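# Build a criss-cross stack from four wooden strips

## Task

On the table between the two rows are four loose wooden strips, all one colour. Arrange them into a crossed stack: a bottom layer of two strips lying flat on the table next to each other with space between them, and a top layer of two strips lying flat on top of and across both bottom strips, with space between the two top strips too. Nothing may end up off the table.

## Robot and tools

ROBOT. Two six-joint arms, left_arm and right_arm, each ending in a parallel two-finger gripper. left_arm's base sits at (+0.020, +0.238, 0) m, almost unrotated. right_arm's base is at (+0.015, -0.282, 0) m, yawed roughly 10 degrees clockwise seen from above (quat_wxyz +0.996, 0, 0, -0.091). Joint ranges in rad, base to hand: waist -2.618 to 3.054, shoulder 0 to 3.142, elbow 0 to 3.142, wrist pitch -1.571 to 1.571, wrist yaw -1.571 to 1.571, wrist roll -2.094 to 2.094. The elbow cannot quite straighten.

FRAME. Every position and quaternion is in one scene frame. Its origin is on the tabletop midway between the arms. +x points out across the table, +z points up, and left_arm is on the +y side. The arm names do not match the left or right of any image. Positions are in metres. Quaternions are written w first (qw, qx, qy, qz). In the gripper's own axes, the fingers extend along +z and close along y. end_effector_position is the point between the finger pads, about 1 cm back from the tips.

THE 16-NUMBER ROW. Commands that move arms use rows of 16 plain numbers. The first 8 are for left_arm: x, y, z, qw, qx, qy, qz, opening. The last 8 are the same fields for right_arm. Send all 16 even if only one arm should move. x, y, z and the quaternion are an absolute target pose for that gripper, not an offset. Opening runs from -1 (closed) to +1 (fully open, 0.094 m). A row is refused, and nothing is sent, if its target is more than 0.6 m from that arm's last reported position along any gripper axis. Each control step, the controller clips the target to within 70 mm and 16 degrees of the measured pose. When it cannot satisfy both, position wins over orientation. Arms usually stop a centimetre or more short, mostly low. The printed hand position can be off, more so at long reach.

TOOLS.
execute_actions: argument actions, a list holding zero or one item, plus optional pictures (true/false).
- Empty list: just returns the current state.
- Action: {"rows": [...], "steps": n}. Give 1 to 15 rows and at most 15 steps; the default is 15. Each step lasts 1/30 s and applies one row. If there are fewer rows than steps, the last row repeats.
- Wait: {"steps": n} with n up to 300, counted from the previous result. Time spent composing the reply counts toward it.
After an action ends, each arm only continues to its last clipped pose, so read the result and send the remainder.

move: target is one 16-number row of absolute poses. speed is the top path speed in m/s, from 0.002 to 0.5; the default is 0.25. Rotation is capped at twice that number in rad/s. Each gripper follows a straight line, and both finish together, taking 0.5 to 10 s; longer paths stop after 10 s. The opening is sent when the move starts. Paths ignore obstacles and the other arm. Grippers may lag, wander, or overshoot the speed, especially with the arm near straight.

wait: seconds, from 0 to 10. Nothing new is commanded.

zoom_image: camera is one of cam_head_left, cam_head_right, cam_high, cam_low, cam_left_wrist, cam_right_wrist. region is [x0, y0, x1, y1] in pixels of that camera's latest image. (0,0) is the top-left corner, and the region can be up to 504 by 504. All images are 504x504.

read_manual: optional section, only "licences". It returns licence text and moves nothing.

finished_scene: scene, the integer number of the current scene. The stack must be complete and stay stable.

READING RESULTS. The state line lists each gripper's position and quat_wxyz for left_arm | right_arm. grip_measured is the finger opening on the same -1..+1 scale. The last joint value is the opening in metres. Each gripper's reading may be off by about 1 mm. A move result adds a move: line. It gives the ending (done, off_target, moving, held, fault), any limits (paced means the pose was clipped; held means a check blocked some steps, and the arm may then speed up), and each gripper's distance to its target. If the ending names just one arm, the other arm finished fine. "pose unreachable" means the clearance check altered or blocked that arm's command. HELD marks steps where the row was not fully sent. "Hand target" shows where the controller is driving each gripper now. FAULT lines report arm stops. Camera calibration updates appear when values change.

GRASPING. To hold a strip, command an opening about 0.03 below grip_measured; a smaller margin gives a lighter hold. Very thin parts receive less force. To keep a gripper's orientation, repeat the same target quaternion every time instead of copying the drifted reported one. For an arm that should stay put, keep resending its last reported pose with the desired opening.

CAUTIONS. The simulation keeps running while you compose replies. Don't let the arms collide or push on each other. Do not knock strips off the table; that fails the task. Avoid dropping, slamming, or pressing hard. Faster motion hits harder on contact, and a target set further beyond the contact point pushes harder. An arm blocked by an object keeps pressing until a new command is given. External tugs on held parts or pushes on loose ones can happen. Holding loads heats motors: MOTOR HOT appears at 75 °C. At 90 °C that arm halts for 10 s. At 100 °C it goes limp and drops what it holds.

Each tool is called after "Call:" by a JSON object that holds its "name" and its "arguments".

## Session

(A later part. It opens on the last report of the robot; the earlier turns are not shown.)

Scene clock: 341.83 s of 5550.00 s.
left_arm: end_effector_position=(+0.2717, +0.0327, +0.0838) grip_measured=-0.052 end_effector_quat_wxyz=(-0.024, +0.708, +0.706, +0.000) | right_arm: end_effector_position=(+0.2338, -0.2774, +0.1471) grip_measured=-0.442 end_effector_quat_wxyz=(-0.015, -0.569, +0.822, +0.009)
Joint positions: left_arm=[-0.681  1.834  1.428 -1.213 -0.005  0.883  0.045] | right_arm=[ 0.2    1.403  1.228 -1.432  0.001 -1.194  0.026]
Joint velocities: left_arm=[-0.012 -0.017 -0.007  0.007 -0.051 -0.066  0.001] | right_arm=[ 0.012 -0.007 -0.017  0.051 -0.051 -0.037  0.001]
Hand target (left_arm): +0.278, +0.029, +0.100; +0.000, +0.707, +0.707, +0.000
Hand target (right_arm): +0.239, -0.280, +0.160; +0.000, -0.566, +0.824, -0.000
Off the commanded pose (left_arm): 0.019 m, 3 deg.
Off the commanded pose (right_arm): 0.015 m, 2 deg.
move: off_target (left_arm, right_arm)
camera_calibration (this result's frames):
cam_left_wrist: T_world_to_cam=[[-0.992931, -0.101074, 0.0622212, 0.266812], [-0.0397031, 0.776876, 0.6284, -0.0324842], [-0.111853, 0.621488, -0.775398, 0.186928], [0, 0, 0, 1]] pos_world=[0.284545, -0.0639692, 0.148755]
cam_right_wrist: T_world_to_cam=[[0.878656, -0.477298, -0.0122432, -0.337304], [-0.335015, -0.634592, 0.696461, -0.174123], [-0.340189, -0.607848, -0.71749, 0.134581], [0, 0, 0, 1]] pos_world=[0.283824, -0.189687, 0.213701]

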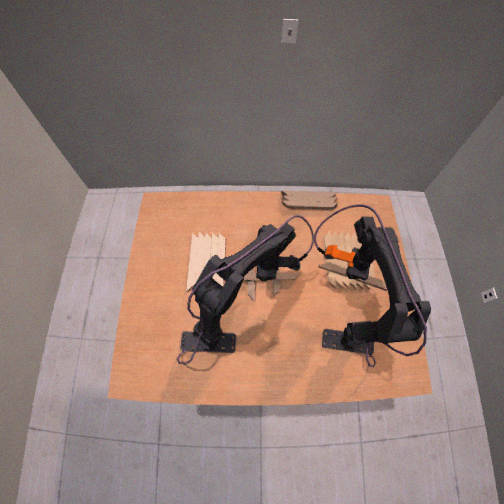

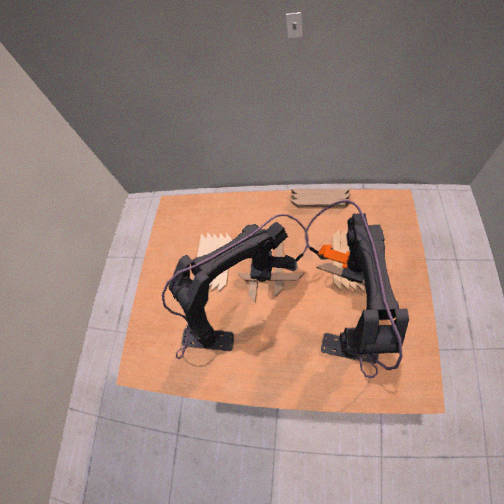

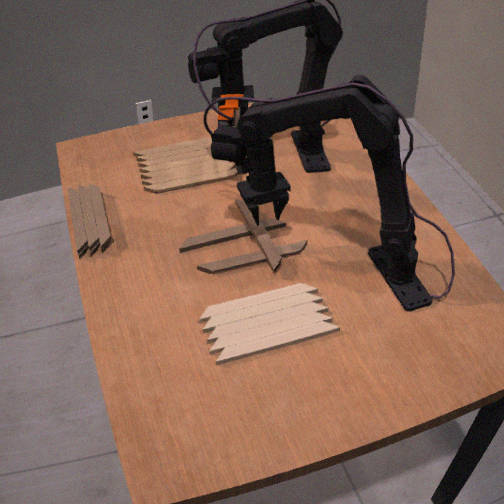

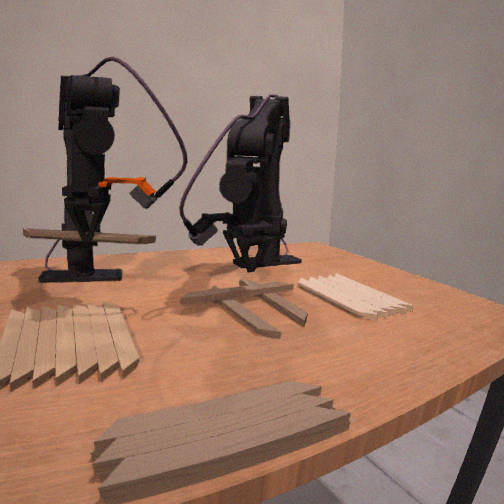

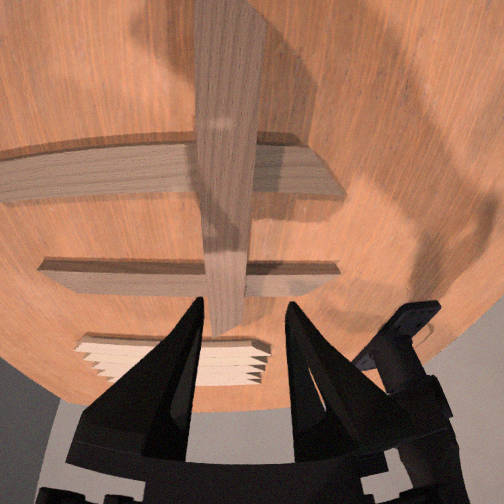

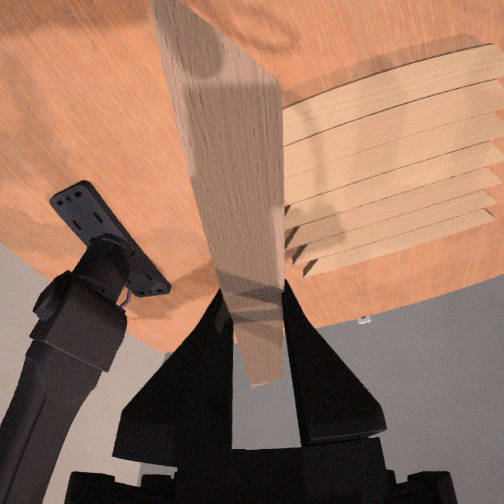

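Call:
{"name": "move", "arguments": {"target": [0.15,0.30,0.2,0,0.7071,0.7071,0,-0.05, 0.375,0.015,0.10,0,-0.7071,0.7071,0,-0.52], "speed": 0.2}}

Call:
{"name": "move", "arguments": {"target": [0.15,0.30,0.2,0,0.7071,0.7071,0,-0.05, 0.375,0.015,0.04,0,-0.7071,0.7071,0,-0.52], "speed": 0.06}}

Call:
{"name": "zoom_image", "arguments": {"camera": "cam_low", "region": [150, 220, 370, 360]}}

Scene clock: 351.97 s of 5550.00 s.
left_arm: end_effector_position=(+0.1488, +0.3107, +0.1994) grip_measured=-0.052 end_effector_quat_wxyz=(+0.018, +0.703, +0.700, +0.120) | right_arm: end_effector_position=(+0.3806, +0.0101, +0.1002) grip_measured=-0.441 end_effector_quat_wxyz=(-0.004, +0.707, -0.707, -0.000)
Joint positions: left_arm=[ 0.459  0.932  1.143 -1.544 -0.045  2.031  0.045] | right_arm=[ 0.855  2.436  2.43  -1.558 -0.001 -0.899  0.026]
Joint velocities: left_arm=[-0.017 -0.012 -0.002 -0.066 -0.007  0.022 -0.001] | right_arm=[ 0.017 -0.007 -0.017 -0.022  0.051 -0.022 -0.001]
Hand target (left_arm): +0.144, +0.306, +0.199; +0.025, +0.704, +0.700, +0.117
Hand target (right_arm): +0.380, +0.012, +0.102; -0.003, +0.707, -0.707, -0.002
Off the commanded pose (left_arm): 0.011 m, 14 deg.
Off the commanded pose (right_arm): 0.007 m, 0 deg.
joint sent to its limit (left arm) — the command would take joint 4 (wrist pitch) past its lower limit, so that joint was sent only as far as its limit.
joint sent to its limit (right arm) — the command would take joint 4 (wrist pitch) past its lower limit, so that joint was sent only as far as its limit.
After step 90, 4.70 s passed at rest.
move: off_target (left_arm)
camera_calibration (this result's frames):
cam_left_wrist: T_world_to_cam=[[-0.98077, -0.0865756, -0.174915, 0.206687], [-0.184395, 0.704692, 0.685133, -0.29337], [0.0639457, 0.704211, -0.707105, 0.0245438], [0, 0, 0, 1]] pos_world=[0.147047, 0.207345, 0.254505]
cam_right_wrist: T_world_to_cam=[[0.990285, -0.137223, 0.0224819, -0.379106], [-0.115892, -0.725137, 0.678783, 0.00951522], [-0.0768422, -0.674794, -0.733995, 0.227695], [0, 0, 0, 1]] pos_world=[0.394022, 0.108525, 0.169191]

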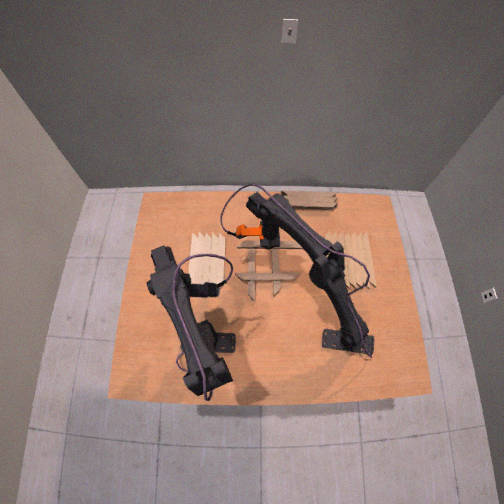

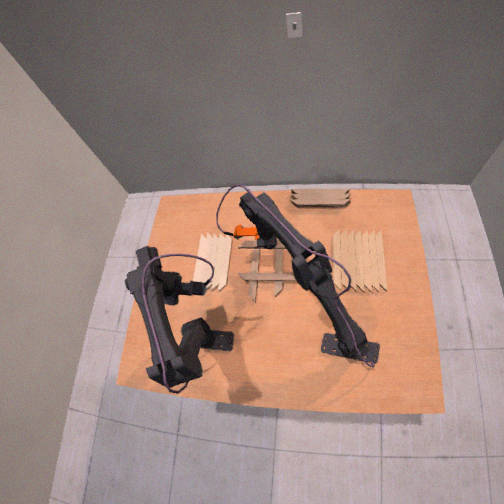

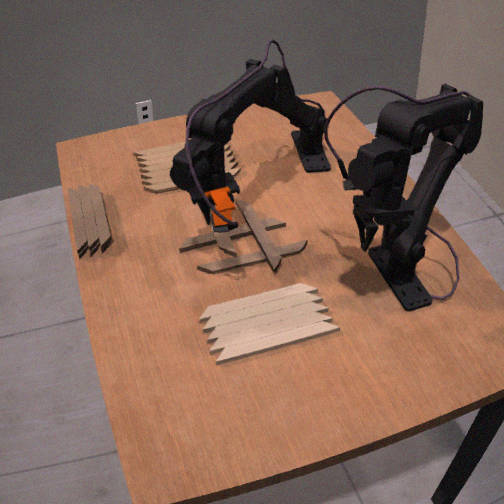

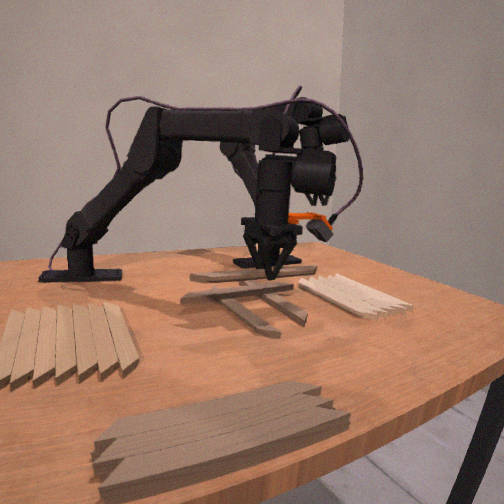

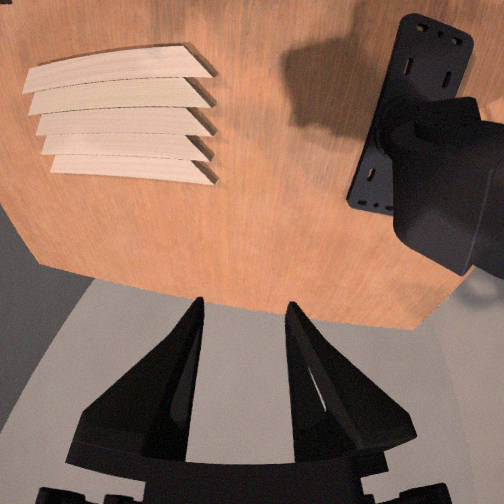

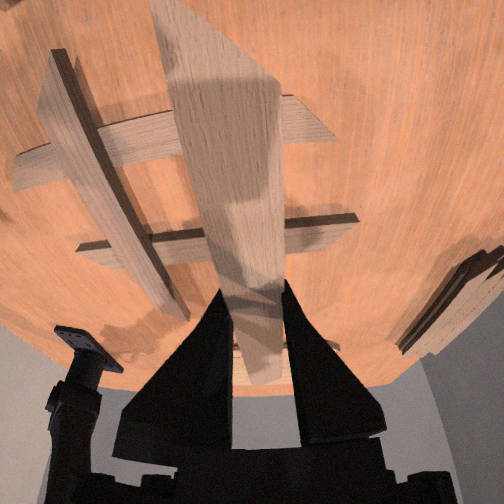

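Scene clock: 354.47 s of 5550.00 s.
left_arm: end_effector_position=(+0.1513, +0.3057, +0.1992) grip_measured=-0.052 end_effector_quat_wxyz=(+0.033, +0.702, +0.702, +0.115) | right_arm: end_effector_position=(+0.3792, +0.0131, +0.0373) grip_measured=-0.441 end_effector_quat_wxyz=(+0.005, +0.706, -0.708, -0.001)
Joint positions: left_arm=[ 0.459  0.932  1.143 -1.544 -0.013  2.022  0.045] | right_arm=[ 0.862  2.426  2.162 -1.317 -0.001 -0.889  0.026]
Joint velocities: left_arm=[-0.017 -0.002 -0.002  0.007 -0.022 -0.066  0.001] | right_arm=[ 0.002 -0.007  0.007 -0.007  0.051 -0.066 -0.001]
Hand target (left_arm): +0.151, +0.301, +0.199; +0.040, +0.704, +0.702, +0.105
Hand target (right_arm): +0.376, +0.016, +0.040; +0.000, +0.707, -0.707, -0.000
Off the commanded pose (left_arm): 0.006 m, 14 deg.
Off the commanded pose (right_arm): 0.005 m, 1 deg.
joint sent to its limit (left arm) — the command would take joint 4 (wrist pitch) past its lower limit, so that joint was sent only as far as its limit.
move: off_target (left_arm)
camera_calibration (this result's frames):
cam_left_wrist: T_world_to_cam=[[-0.978009, -0.0932935, -0.186531, 0.212613], [-0.195213, 0.724306, 0.661266, -0.288839], [0.0734138, 0.683138, -0.72659, 0.0367268], [0, 0, 0, 1]] pos_world=[0.148856, 0.203953, 0.257343]
cam_right_wrist: T_world_to_cam=[[0.99009, -0.140062, 0.0101861, -0.375297], [-0.108529, -0.717118, 0.68845, 0.0509233], [-0.089121, -0.682733, -0.725212, 0.187874], [0, 0, 0, 1]] pos_world=[0.393848, 0.112221, 0.105013]

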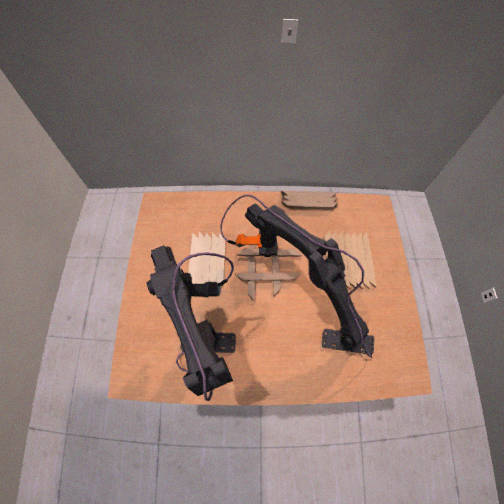

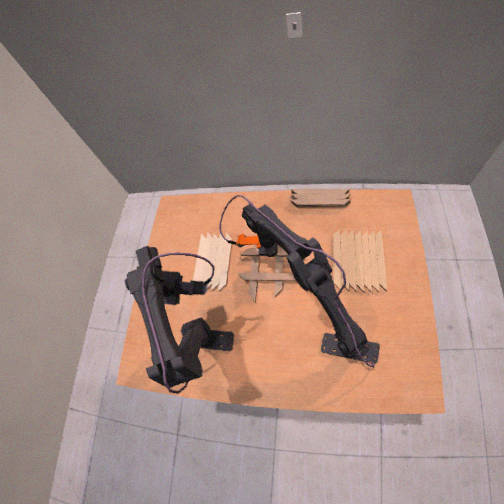

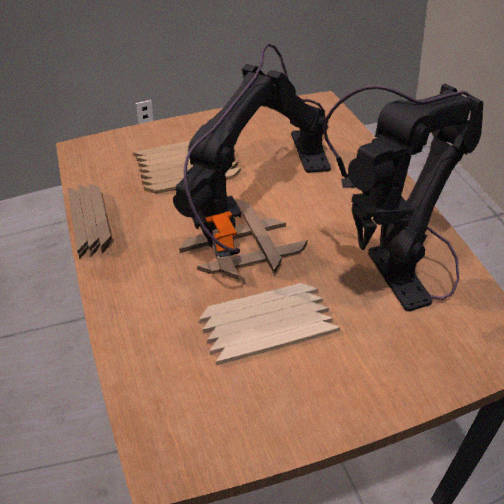

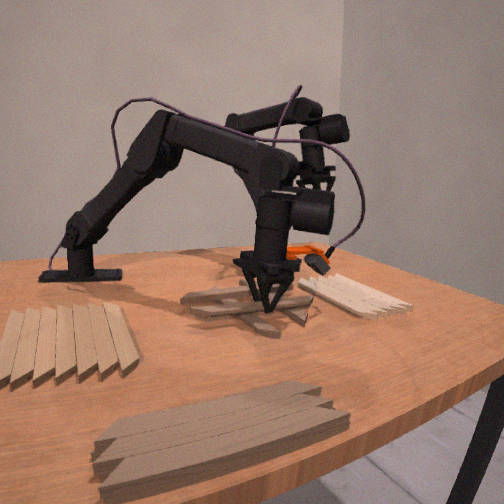

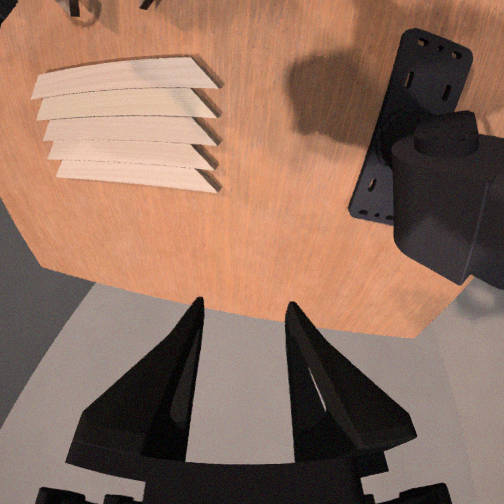

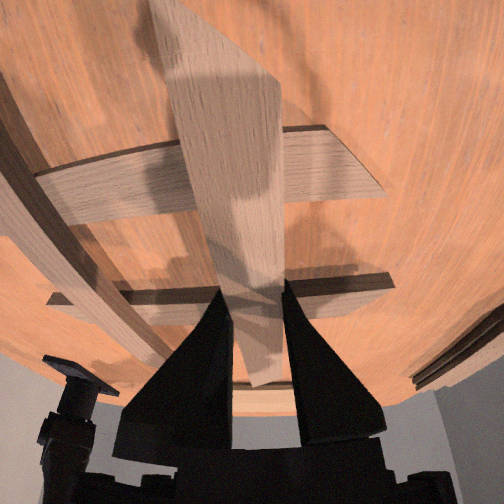

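Region (150, 220, 370, 360) of cam_low's 504x504 image, scaled by 2.291, with more detail than that image has; it fills the top 321 rows of this view, and the rest is white.

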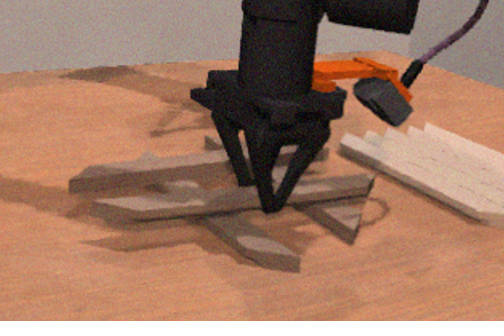

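Call:
{"name": "move", "arguments": {"target": [0.15,0.30,0.2,0.033,0.702,0.702,0.115,-0.05, 0.375,0.015,0.03,0,-0.7071,0.7071,0,-0.52], "speed": 0.02}}

Call:
{"name": "zoom_image", "arguments": {"camera": "cam_low", "region": [150, 220, 370, 360]}}

Scene clock: 360.90 s of 5550.00 s.
left_arm: end_effector_position=(+0.1532, +0.3020, +0.1992) grip_measured=-0.052 end_effector_quat_wxyz=(+0.034, +0.702, +0.702, +0.114) | right_arm: end_effector_position=(+0.3798, +0.0135, +0.0319) grip_measured=-0.441 end_effector_quat_wxyz=(+0.001, +0.706, -0.709, -0.001)
Joint positions: left_arm=[ 0.425  0.932  1.143 -1.544 -0.019  1.99   0.045] | right_arm=[ 0.862  2.418  2.126 -1.28  -0.001 -0.888  0.026]
Joint velocities: left_arm=[-0.002  0.007 -0.007 -0.037 -0.051 -0.037 -0.002] | right_arm=[-0.007  0.012 -0.017 -0.022  0.007  0.022 -0.001]
Hand target (left_arm): +0.150, +0.300, +0.200; +0.034, +0.702, +0.702, +0.115
Hand target (right_arm): +0.375, +0.015, +0.030; +0.001, +0.707, -0.707, -0.000
Off the commanded pose (left_arm): 0.004 m, 0 deg.
Off the commanded pose (right_arm): 0.005 m, 0 deg.
After step 90, 2.73 s passed at rest.
move: done
camera_calibration (this result's frames):
cam_left_wrist: T_world_to_cam=[[-0.977957, -0.0913854, -0.187745, 0.213737], [-0.194475, 0.725992, 0.659633, -0.286107], [0.0760204, 0.681605, -0.727761, 0.0394228], [0, 0, 0, 1]] pos_world=[0.150388, 0.200373, 0.257544]
cam_right_wrist: T_world_to_cam=[[0.98983, -0.141275, 0.0166964, -0.375822], [-0.114446, -0.721093, 0.683321, 0.0574517], [-0.0844967, -0.678282, -0.729928, 0.182685], [0, 0, 0, 1]] pos_world=[0.394012, 0.112246, 0.100364]

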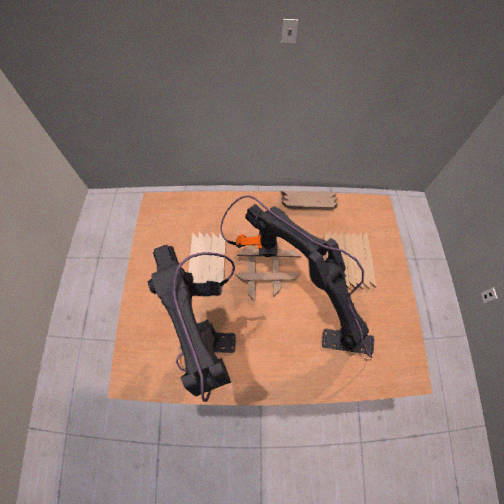

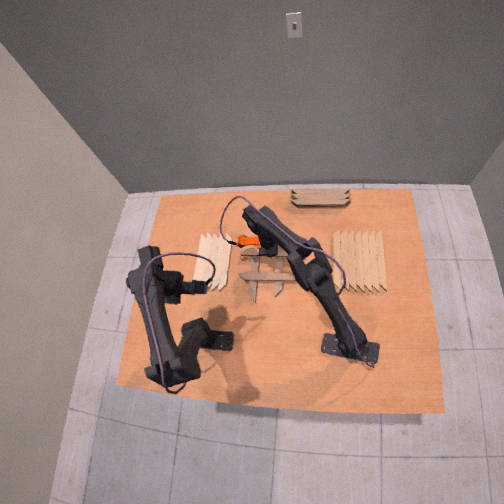

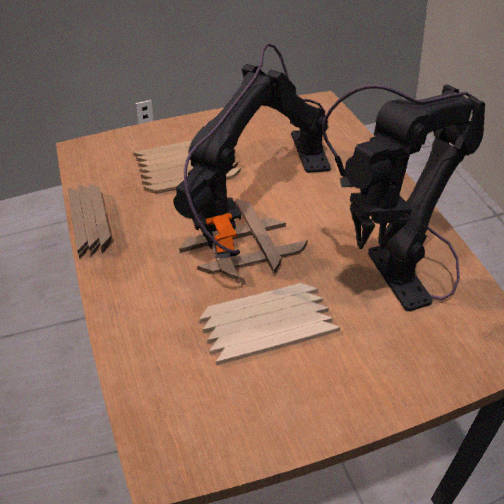

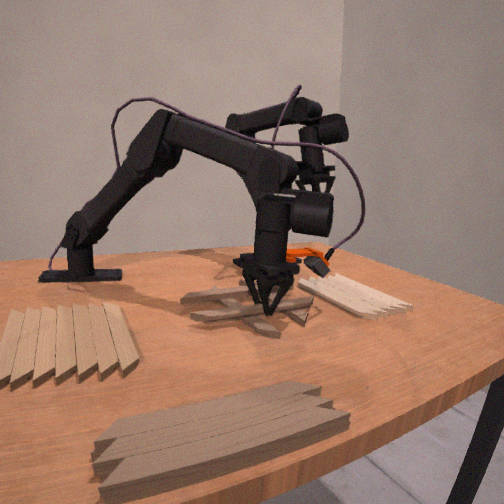

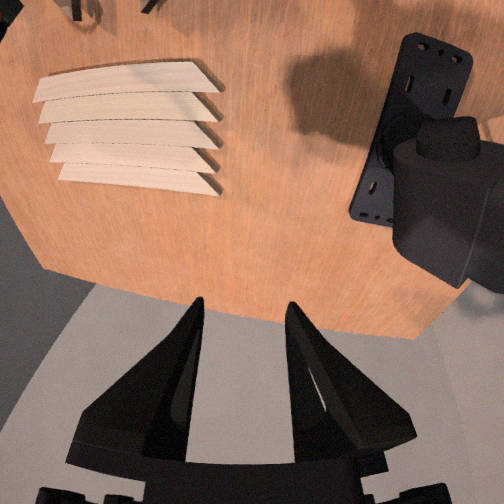

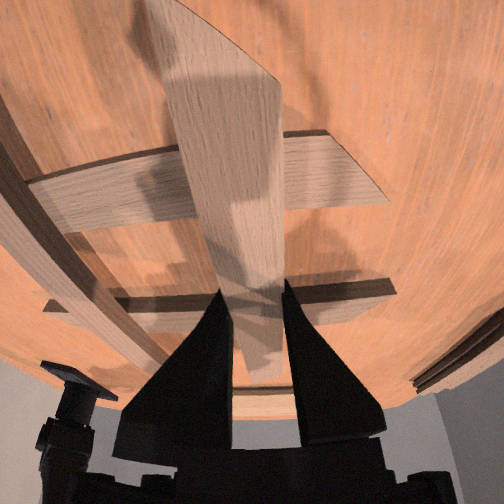

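Region (150, 220, 370, 360) of cam_low's 504x504 image, scaled by 2.291, with more detail than that image has; it fills the top 321 rows of this view, and the rest is white.

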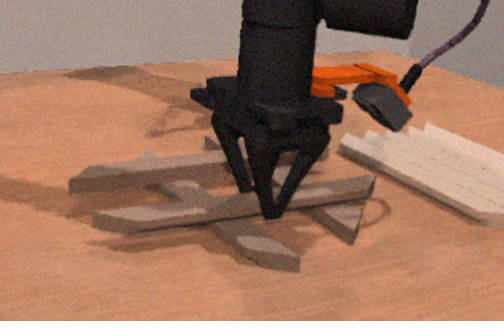

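Looks seated. Release and lift.

Call:
{"name": "move", "arguments": {"target": [0.15,0.30,0.2,0.033,0.702,0.702,0.115,-0.05, 0.375,0.015,0.03,0,-0.7071,0.7071,0,-0.05], "speed": 0.02}}

Call:
{"name": "move", "arguments": {"target": [0.15,0.30,0.2,0.033,0.702,0.702,0.115,-0.05, 0.375,0.015,0.09,0,-0.7071,0.7071,0,-0.05], "speed": 0.1}}

Call:
{"name": "move", "arguments": {"target": [0.15,0.30,0.2,0.033,0.702,0.702,0.115,-0.05, 0.22,-0.25,0.16,0,-0.7071,0.7071,0,-0.05], "speed": 0.25}}

Call:
{"name": "zoom_image", "arguments": {"camera": "cam_low", "region": [150, 240, 370, 360]}}

Call:
{"name": "zoom_image", "arguments": {"camera": "cam_high", "region": [140, 170, 340, 310]}}

Scene clock: 366.30 s of 5550.00 s.
left_arm: end_effector_position=(+0.1530, +0.3024, +0.1992) grip_measured=-0.052 end_effector_quat_wxyz=(+0.033, +0.701, +0.703, +0.115) | right_arm: end_effector_position=(+0.3806, +0.0141, +0.0319) grip_measured=-0.052 end_effector_quat_wxyz=(-0.002, +0.706, -0.709, -0.000)
Joint positions: left_arm=[ 0.425  0.932  1.143 -1.544 -0.021  1.987  0.045] | right_arm=[ 0.862  2.418  2.126 -1.276 -0.001 -0.888  0.045]
Joint velocities: left_arm=[ 0.002  0.007  0.012 -0.022  0.037 -0.037 -0.   ] | right_arm=[ 0.002 -0.012 -0.002 -0.007  0.051  0.066  0.   ]
Hand target (left_arm): +0.150, +0.300, +0.200; +0.033, +0.702, +0.702, +0.115
Hand target (right_arm): +0.375, +0.015, +0.030; +0.000, +0.707, -0.707, +0.000
Off the commanded pose (left_arm): 0.004 m, 0 deg.
Off the commanded pose (right_arm): 0.006 m, 0 deg.
After step 90, 1.70 s passed at rest.
move: done
camera_calibration (this result's frames):
cam_left_wrist: T_world_to_cam=[[-0.977711, -0.0949529, -0.187256, 0.214532], [-0.196916, 0.72412, 0.660965, -0.285793], [0.0728351, 0.683106, -0.726678, 0.0389656], [0, 0, 0, 1]] pos_world=[0.150635, 0.200701, 0.257387]
cam_right_wrist: T_world_to_cam=[[0.989765, -0.141318, 0.0198358, -0.376659], [-0.116838, -0.722688, 0.681228, 0.0589835], [-0.0819348, -0.676573, -0.731803, 0.182227], [0, 0, 0, 1]] pos_world=[0.394626, 0.112687, 0.100644]

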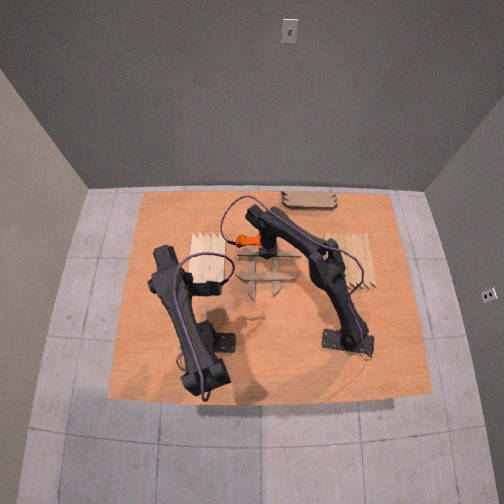

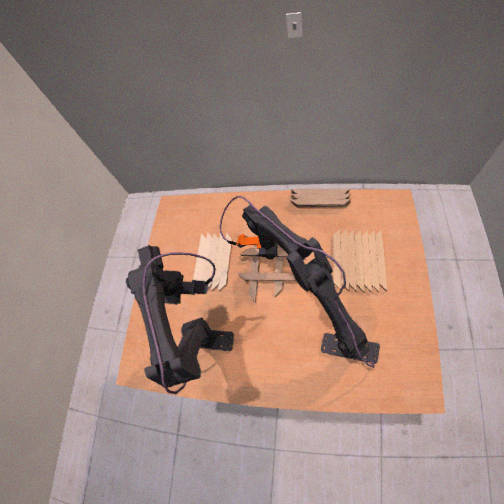

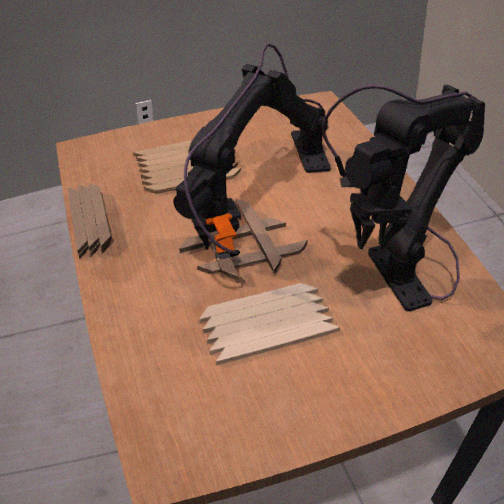

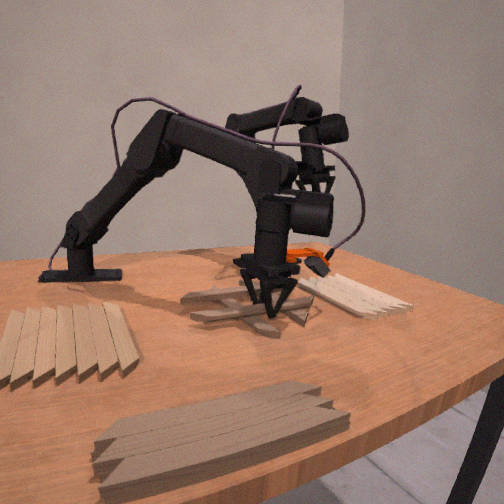

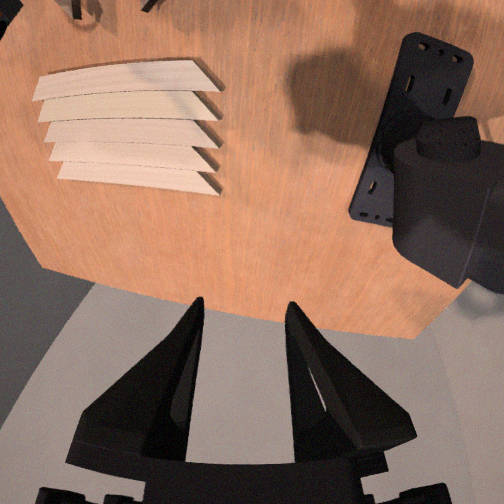

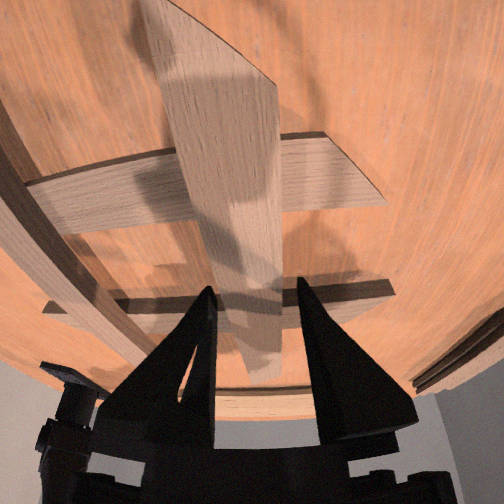

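Scene clock: 367.50 s of 5550.00 s.
left_arm: end_effector_position=(+0.1530, +0.3024, +0.1992) grip_measured=-0.052 end_effector_quat_wxyz=(+0.033, +0.701, +0.703, +0.115) | right_arm: end_effector_position=(+0.3755, +0.0100, +0.0805) grip_measured=-0.052 end_effector_quat_wxyz=(+0.007, +0.706, -0.708, -0.001)
Joint positions: left_arm=[ 0.425  0.932  1.143 -1.544 -0.021  1.987  0.045] | right_arm=[ 0.862  2.418  2.319 -1.487 -0.001 -0.888  0.045]
Joint velocities: left_arm=[-0.007 -0.002 -0.007 -0.051 -0.066 -0.081 -0.   ] | right_arm=[ 0.012 -0.002 -0.002  0.007 -0.081 -0.066 -0.001]
Hand target (left_arm): +0.150, +0.300, +0.200; +0.033, +0.702, +0.702, +0.115
Hand target (right_arm): +0.374, +0.014, +0.090; -0.000, +0.707, -0.707, -0.000
Off the commanded pose (left_arm): 0.004 m, 0 deg.
Off the commanded pose (right_arm): 0.011 m, 1 deg.
move: off_target (right_arm)
camera_calibration (this result's frames):
cam_left_wrist: T_world_to_cam=[[-0.977711, -0.0949529, -0.187256, 0.214532], [-0.196916, 0.72412, 0.660965, -0.285793], [0.0728351, 0.683106, -0.726678, 0.0389656], [0, 0, 0, 1]] pos_world=[0.150635, 0.200701, 0.257387]
cam_right_wrist: T_world_to_cam=[[0.989955, -0.141166, 0.00787225, -0.372273], [-0.107469, -0.71513, 0.69068, 0.0179623], [-0.0918706, -0.684588, -0.723117, 0.217703], [0, 0, 0, 1]] pos_world=[0.390464, 0.10933, 0.147949]

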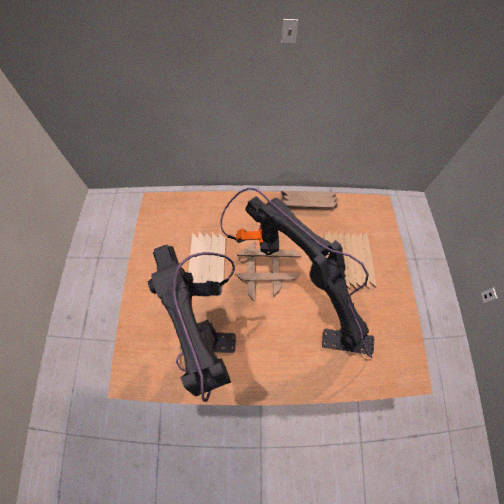

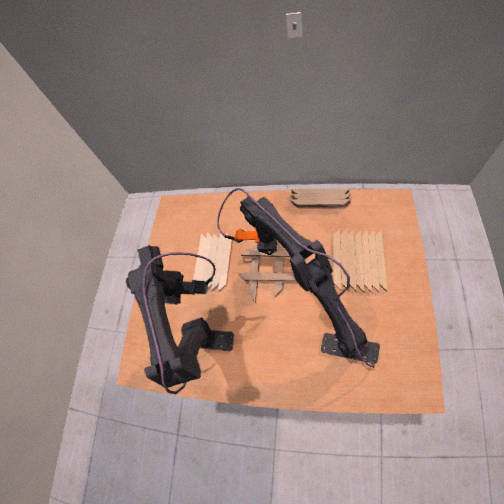

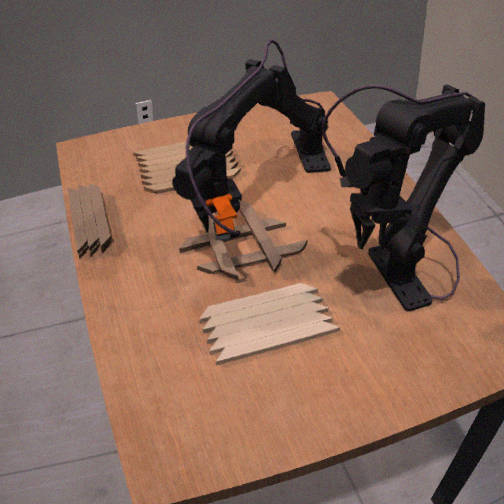

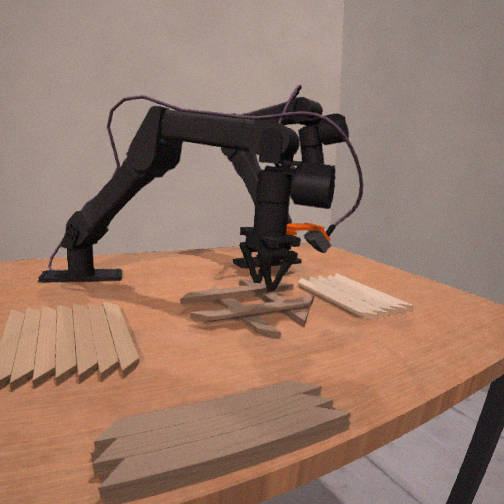

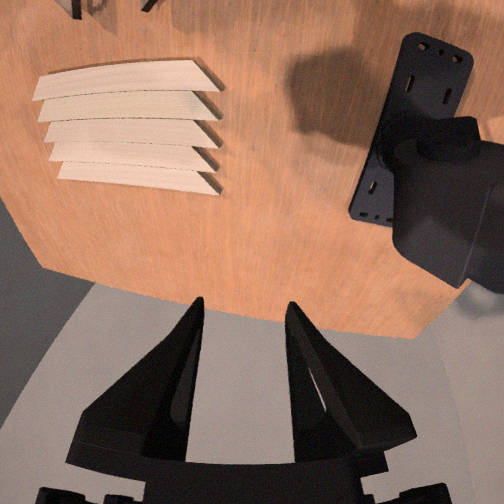

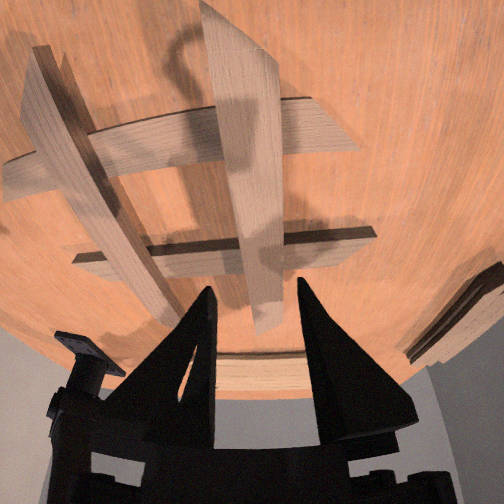

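Scene clock: 369.40 s of 5550.00 s.
left_arm: end_effector_position=(+0.1529, +0.3025, +0.1992) grip_measured=-0.052 end_effector_quat_wxyz=(+0.033, +0.701, +0.703, +0.115) | right_arm: end_effector_position=(+0.2267, -0.2435, +0.1622) grip_measured=-0.052 end_effector_quat_wxyz=(-0.013, +0.707, -0.707, +0.012)
Joint positions: left_arm=[ 0.425  0.932  1.143 -1.544 -0.022  1.986  0.045] | right_arm=[ 0.363  1.329  1.23  -1.437  0.006 -1.391  0.045]
Joint velocities: left_arm=[ 0.012  0.027 -0.007  0.051 -0.007  0.022 -0.001] | right_arm=[-0.007 -0.002 -0.017  0.007  0.022 -0.051 -0.001]
Hand target (left_arm): +0.150, +0.300, +0.200; +0.033, +0.702, +0.702, +0.115
Hand target (right_arm): +0.215, -0.247, +0.158; +0.001, +0.707, -0.707, +0.001
Off the commanded pose (left_arm): 0.004 m, 0 deg.
Off the commanded pose (right_arm): 0.010 m, 2 deg.
move: done
camera_calibration (this result's frames):
cam_left_wrist: T_world_to_cam=[[-0.977687, -0.0953548, -0.187177, 0.214613], [-0.197179, 0.723857, 0.661174, -0.285766], [0.0724434, 0.683329, -0.726508, 0.0388851], [0, 0, 0, 1]] pos_world=[0.150661, 0.200747, 0.257362]
cam_right_wrist: T_world_to_cam=[[0.989107, -0.137246, 0.0532003, -0.267543], [-0.136676, -0.722146, 0.678103, -0.22881], [-0.0546487, -0.677988, -0.733038, 0.0843525], [0, 0, 0, 1]] pos_world=[0.237966, -0.144763, 0.231224]

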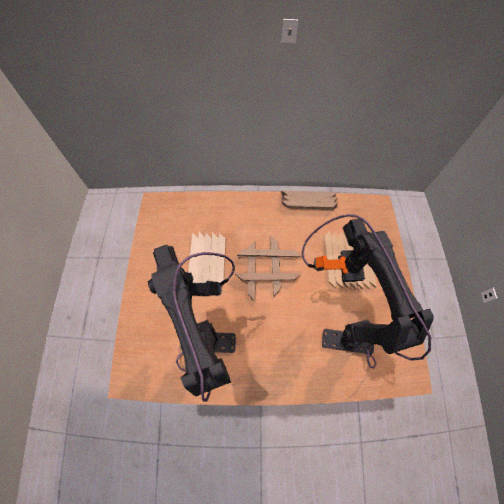

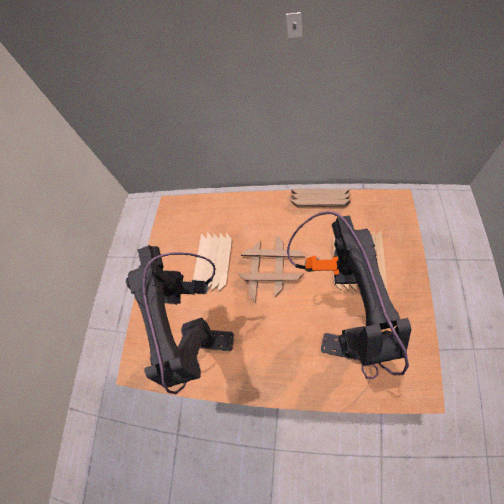

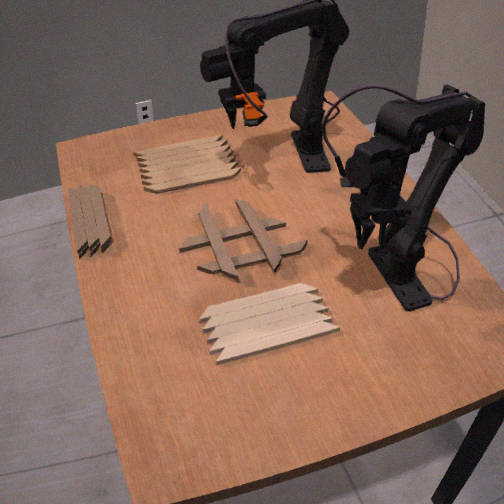

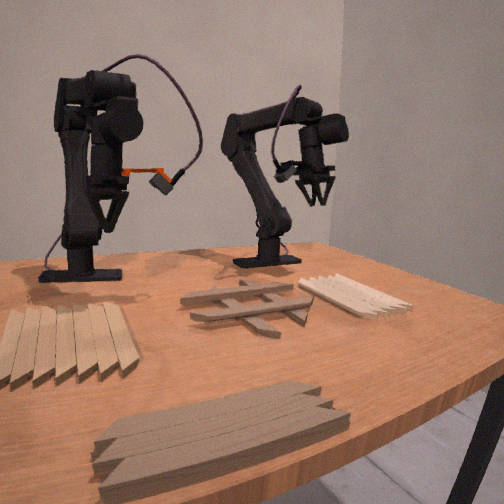

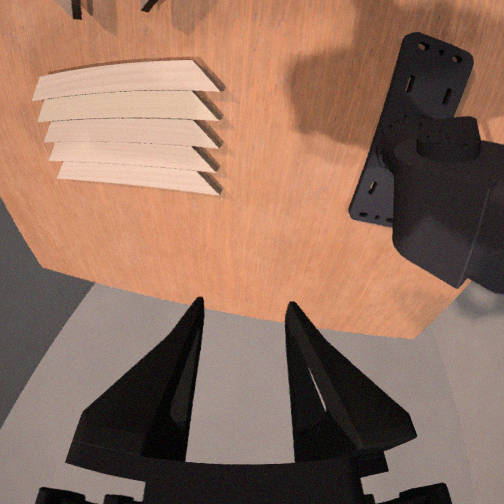

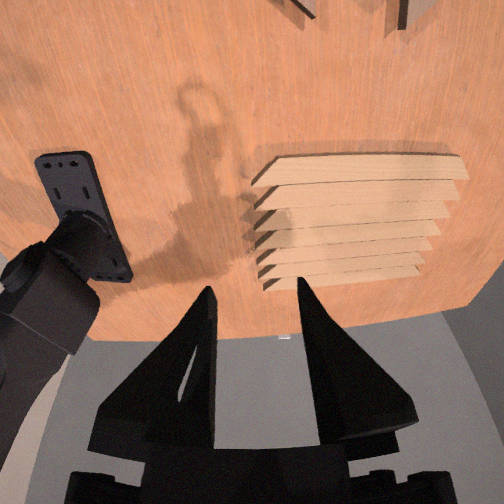

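Region (150, 240, 370, 360) of cam_low's 504x504 image, scaled by 2.291, with more detail than that image has; it fills the top 275 rows of this view, and the rest is white.

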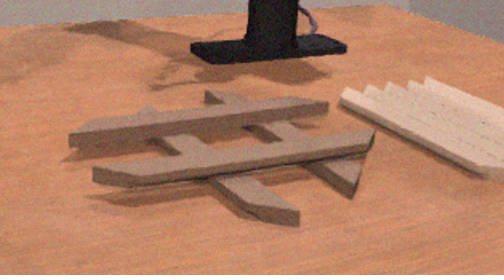

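Region (140, 170, 340, 310) of cam_high's 504x504 image, scaled by 2.520, with more detail than that image has; it fills the top 353 rows of this view, and the rest is white.

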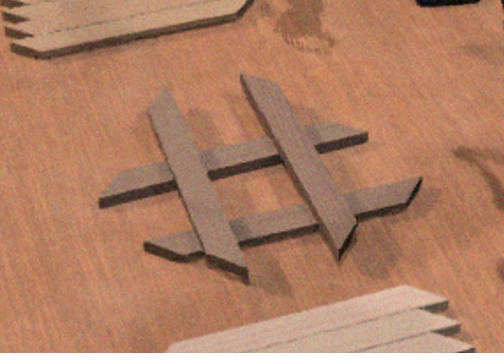

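The criss-cross stack is complete and flat.

Call:
{"name": "finished_scene", "arguments": {"scene": 1}}

The scene is finished: the task was done.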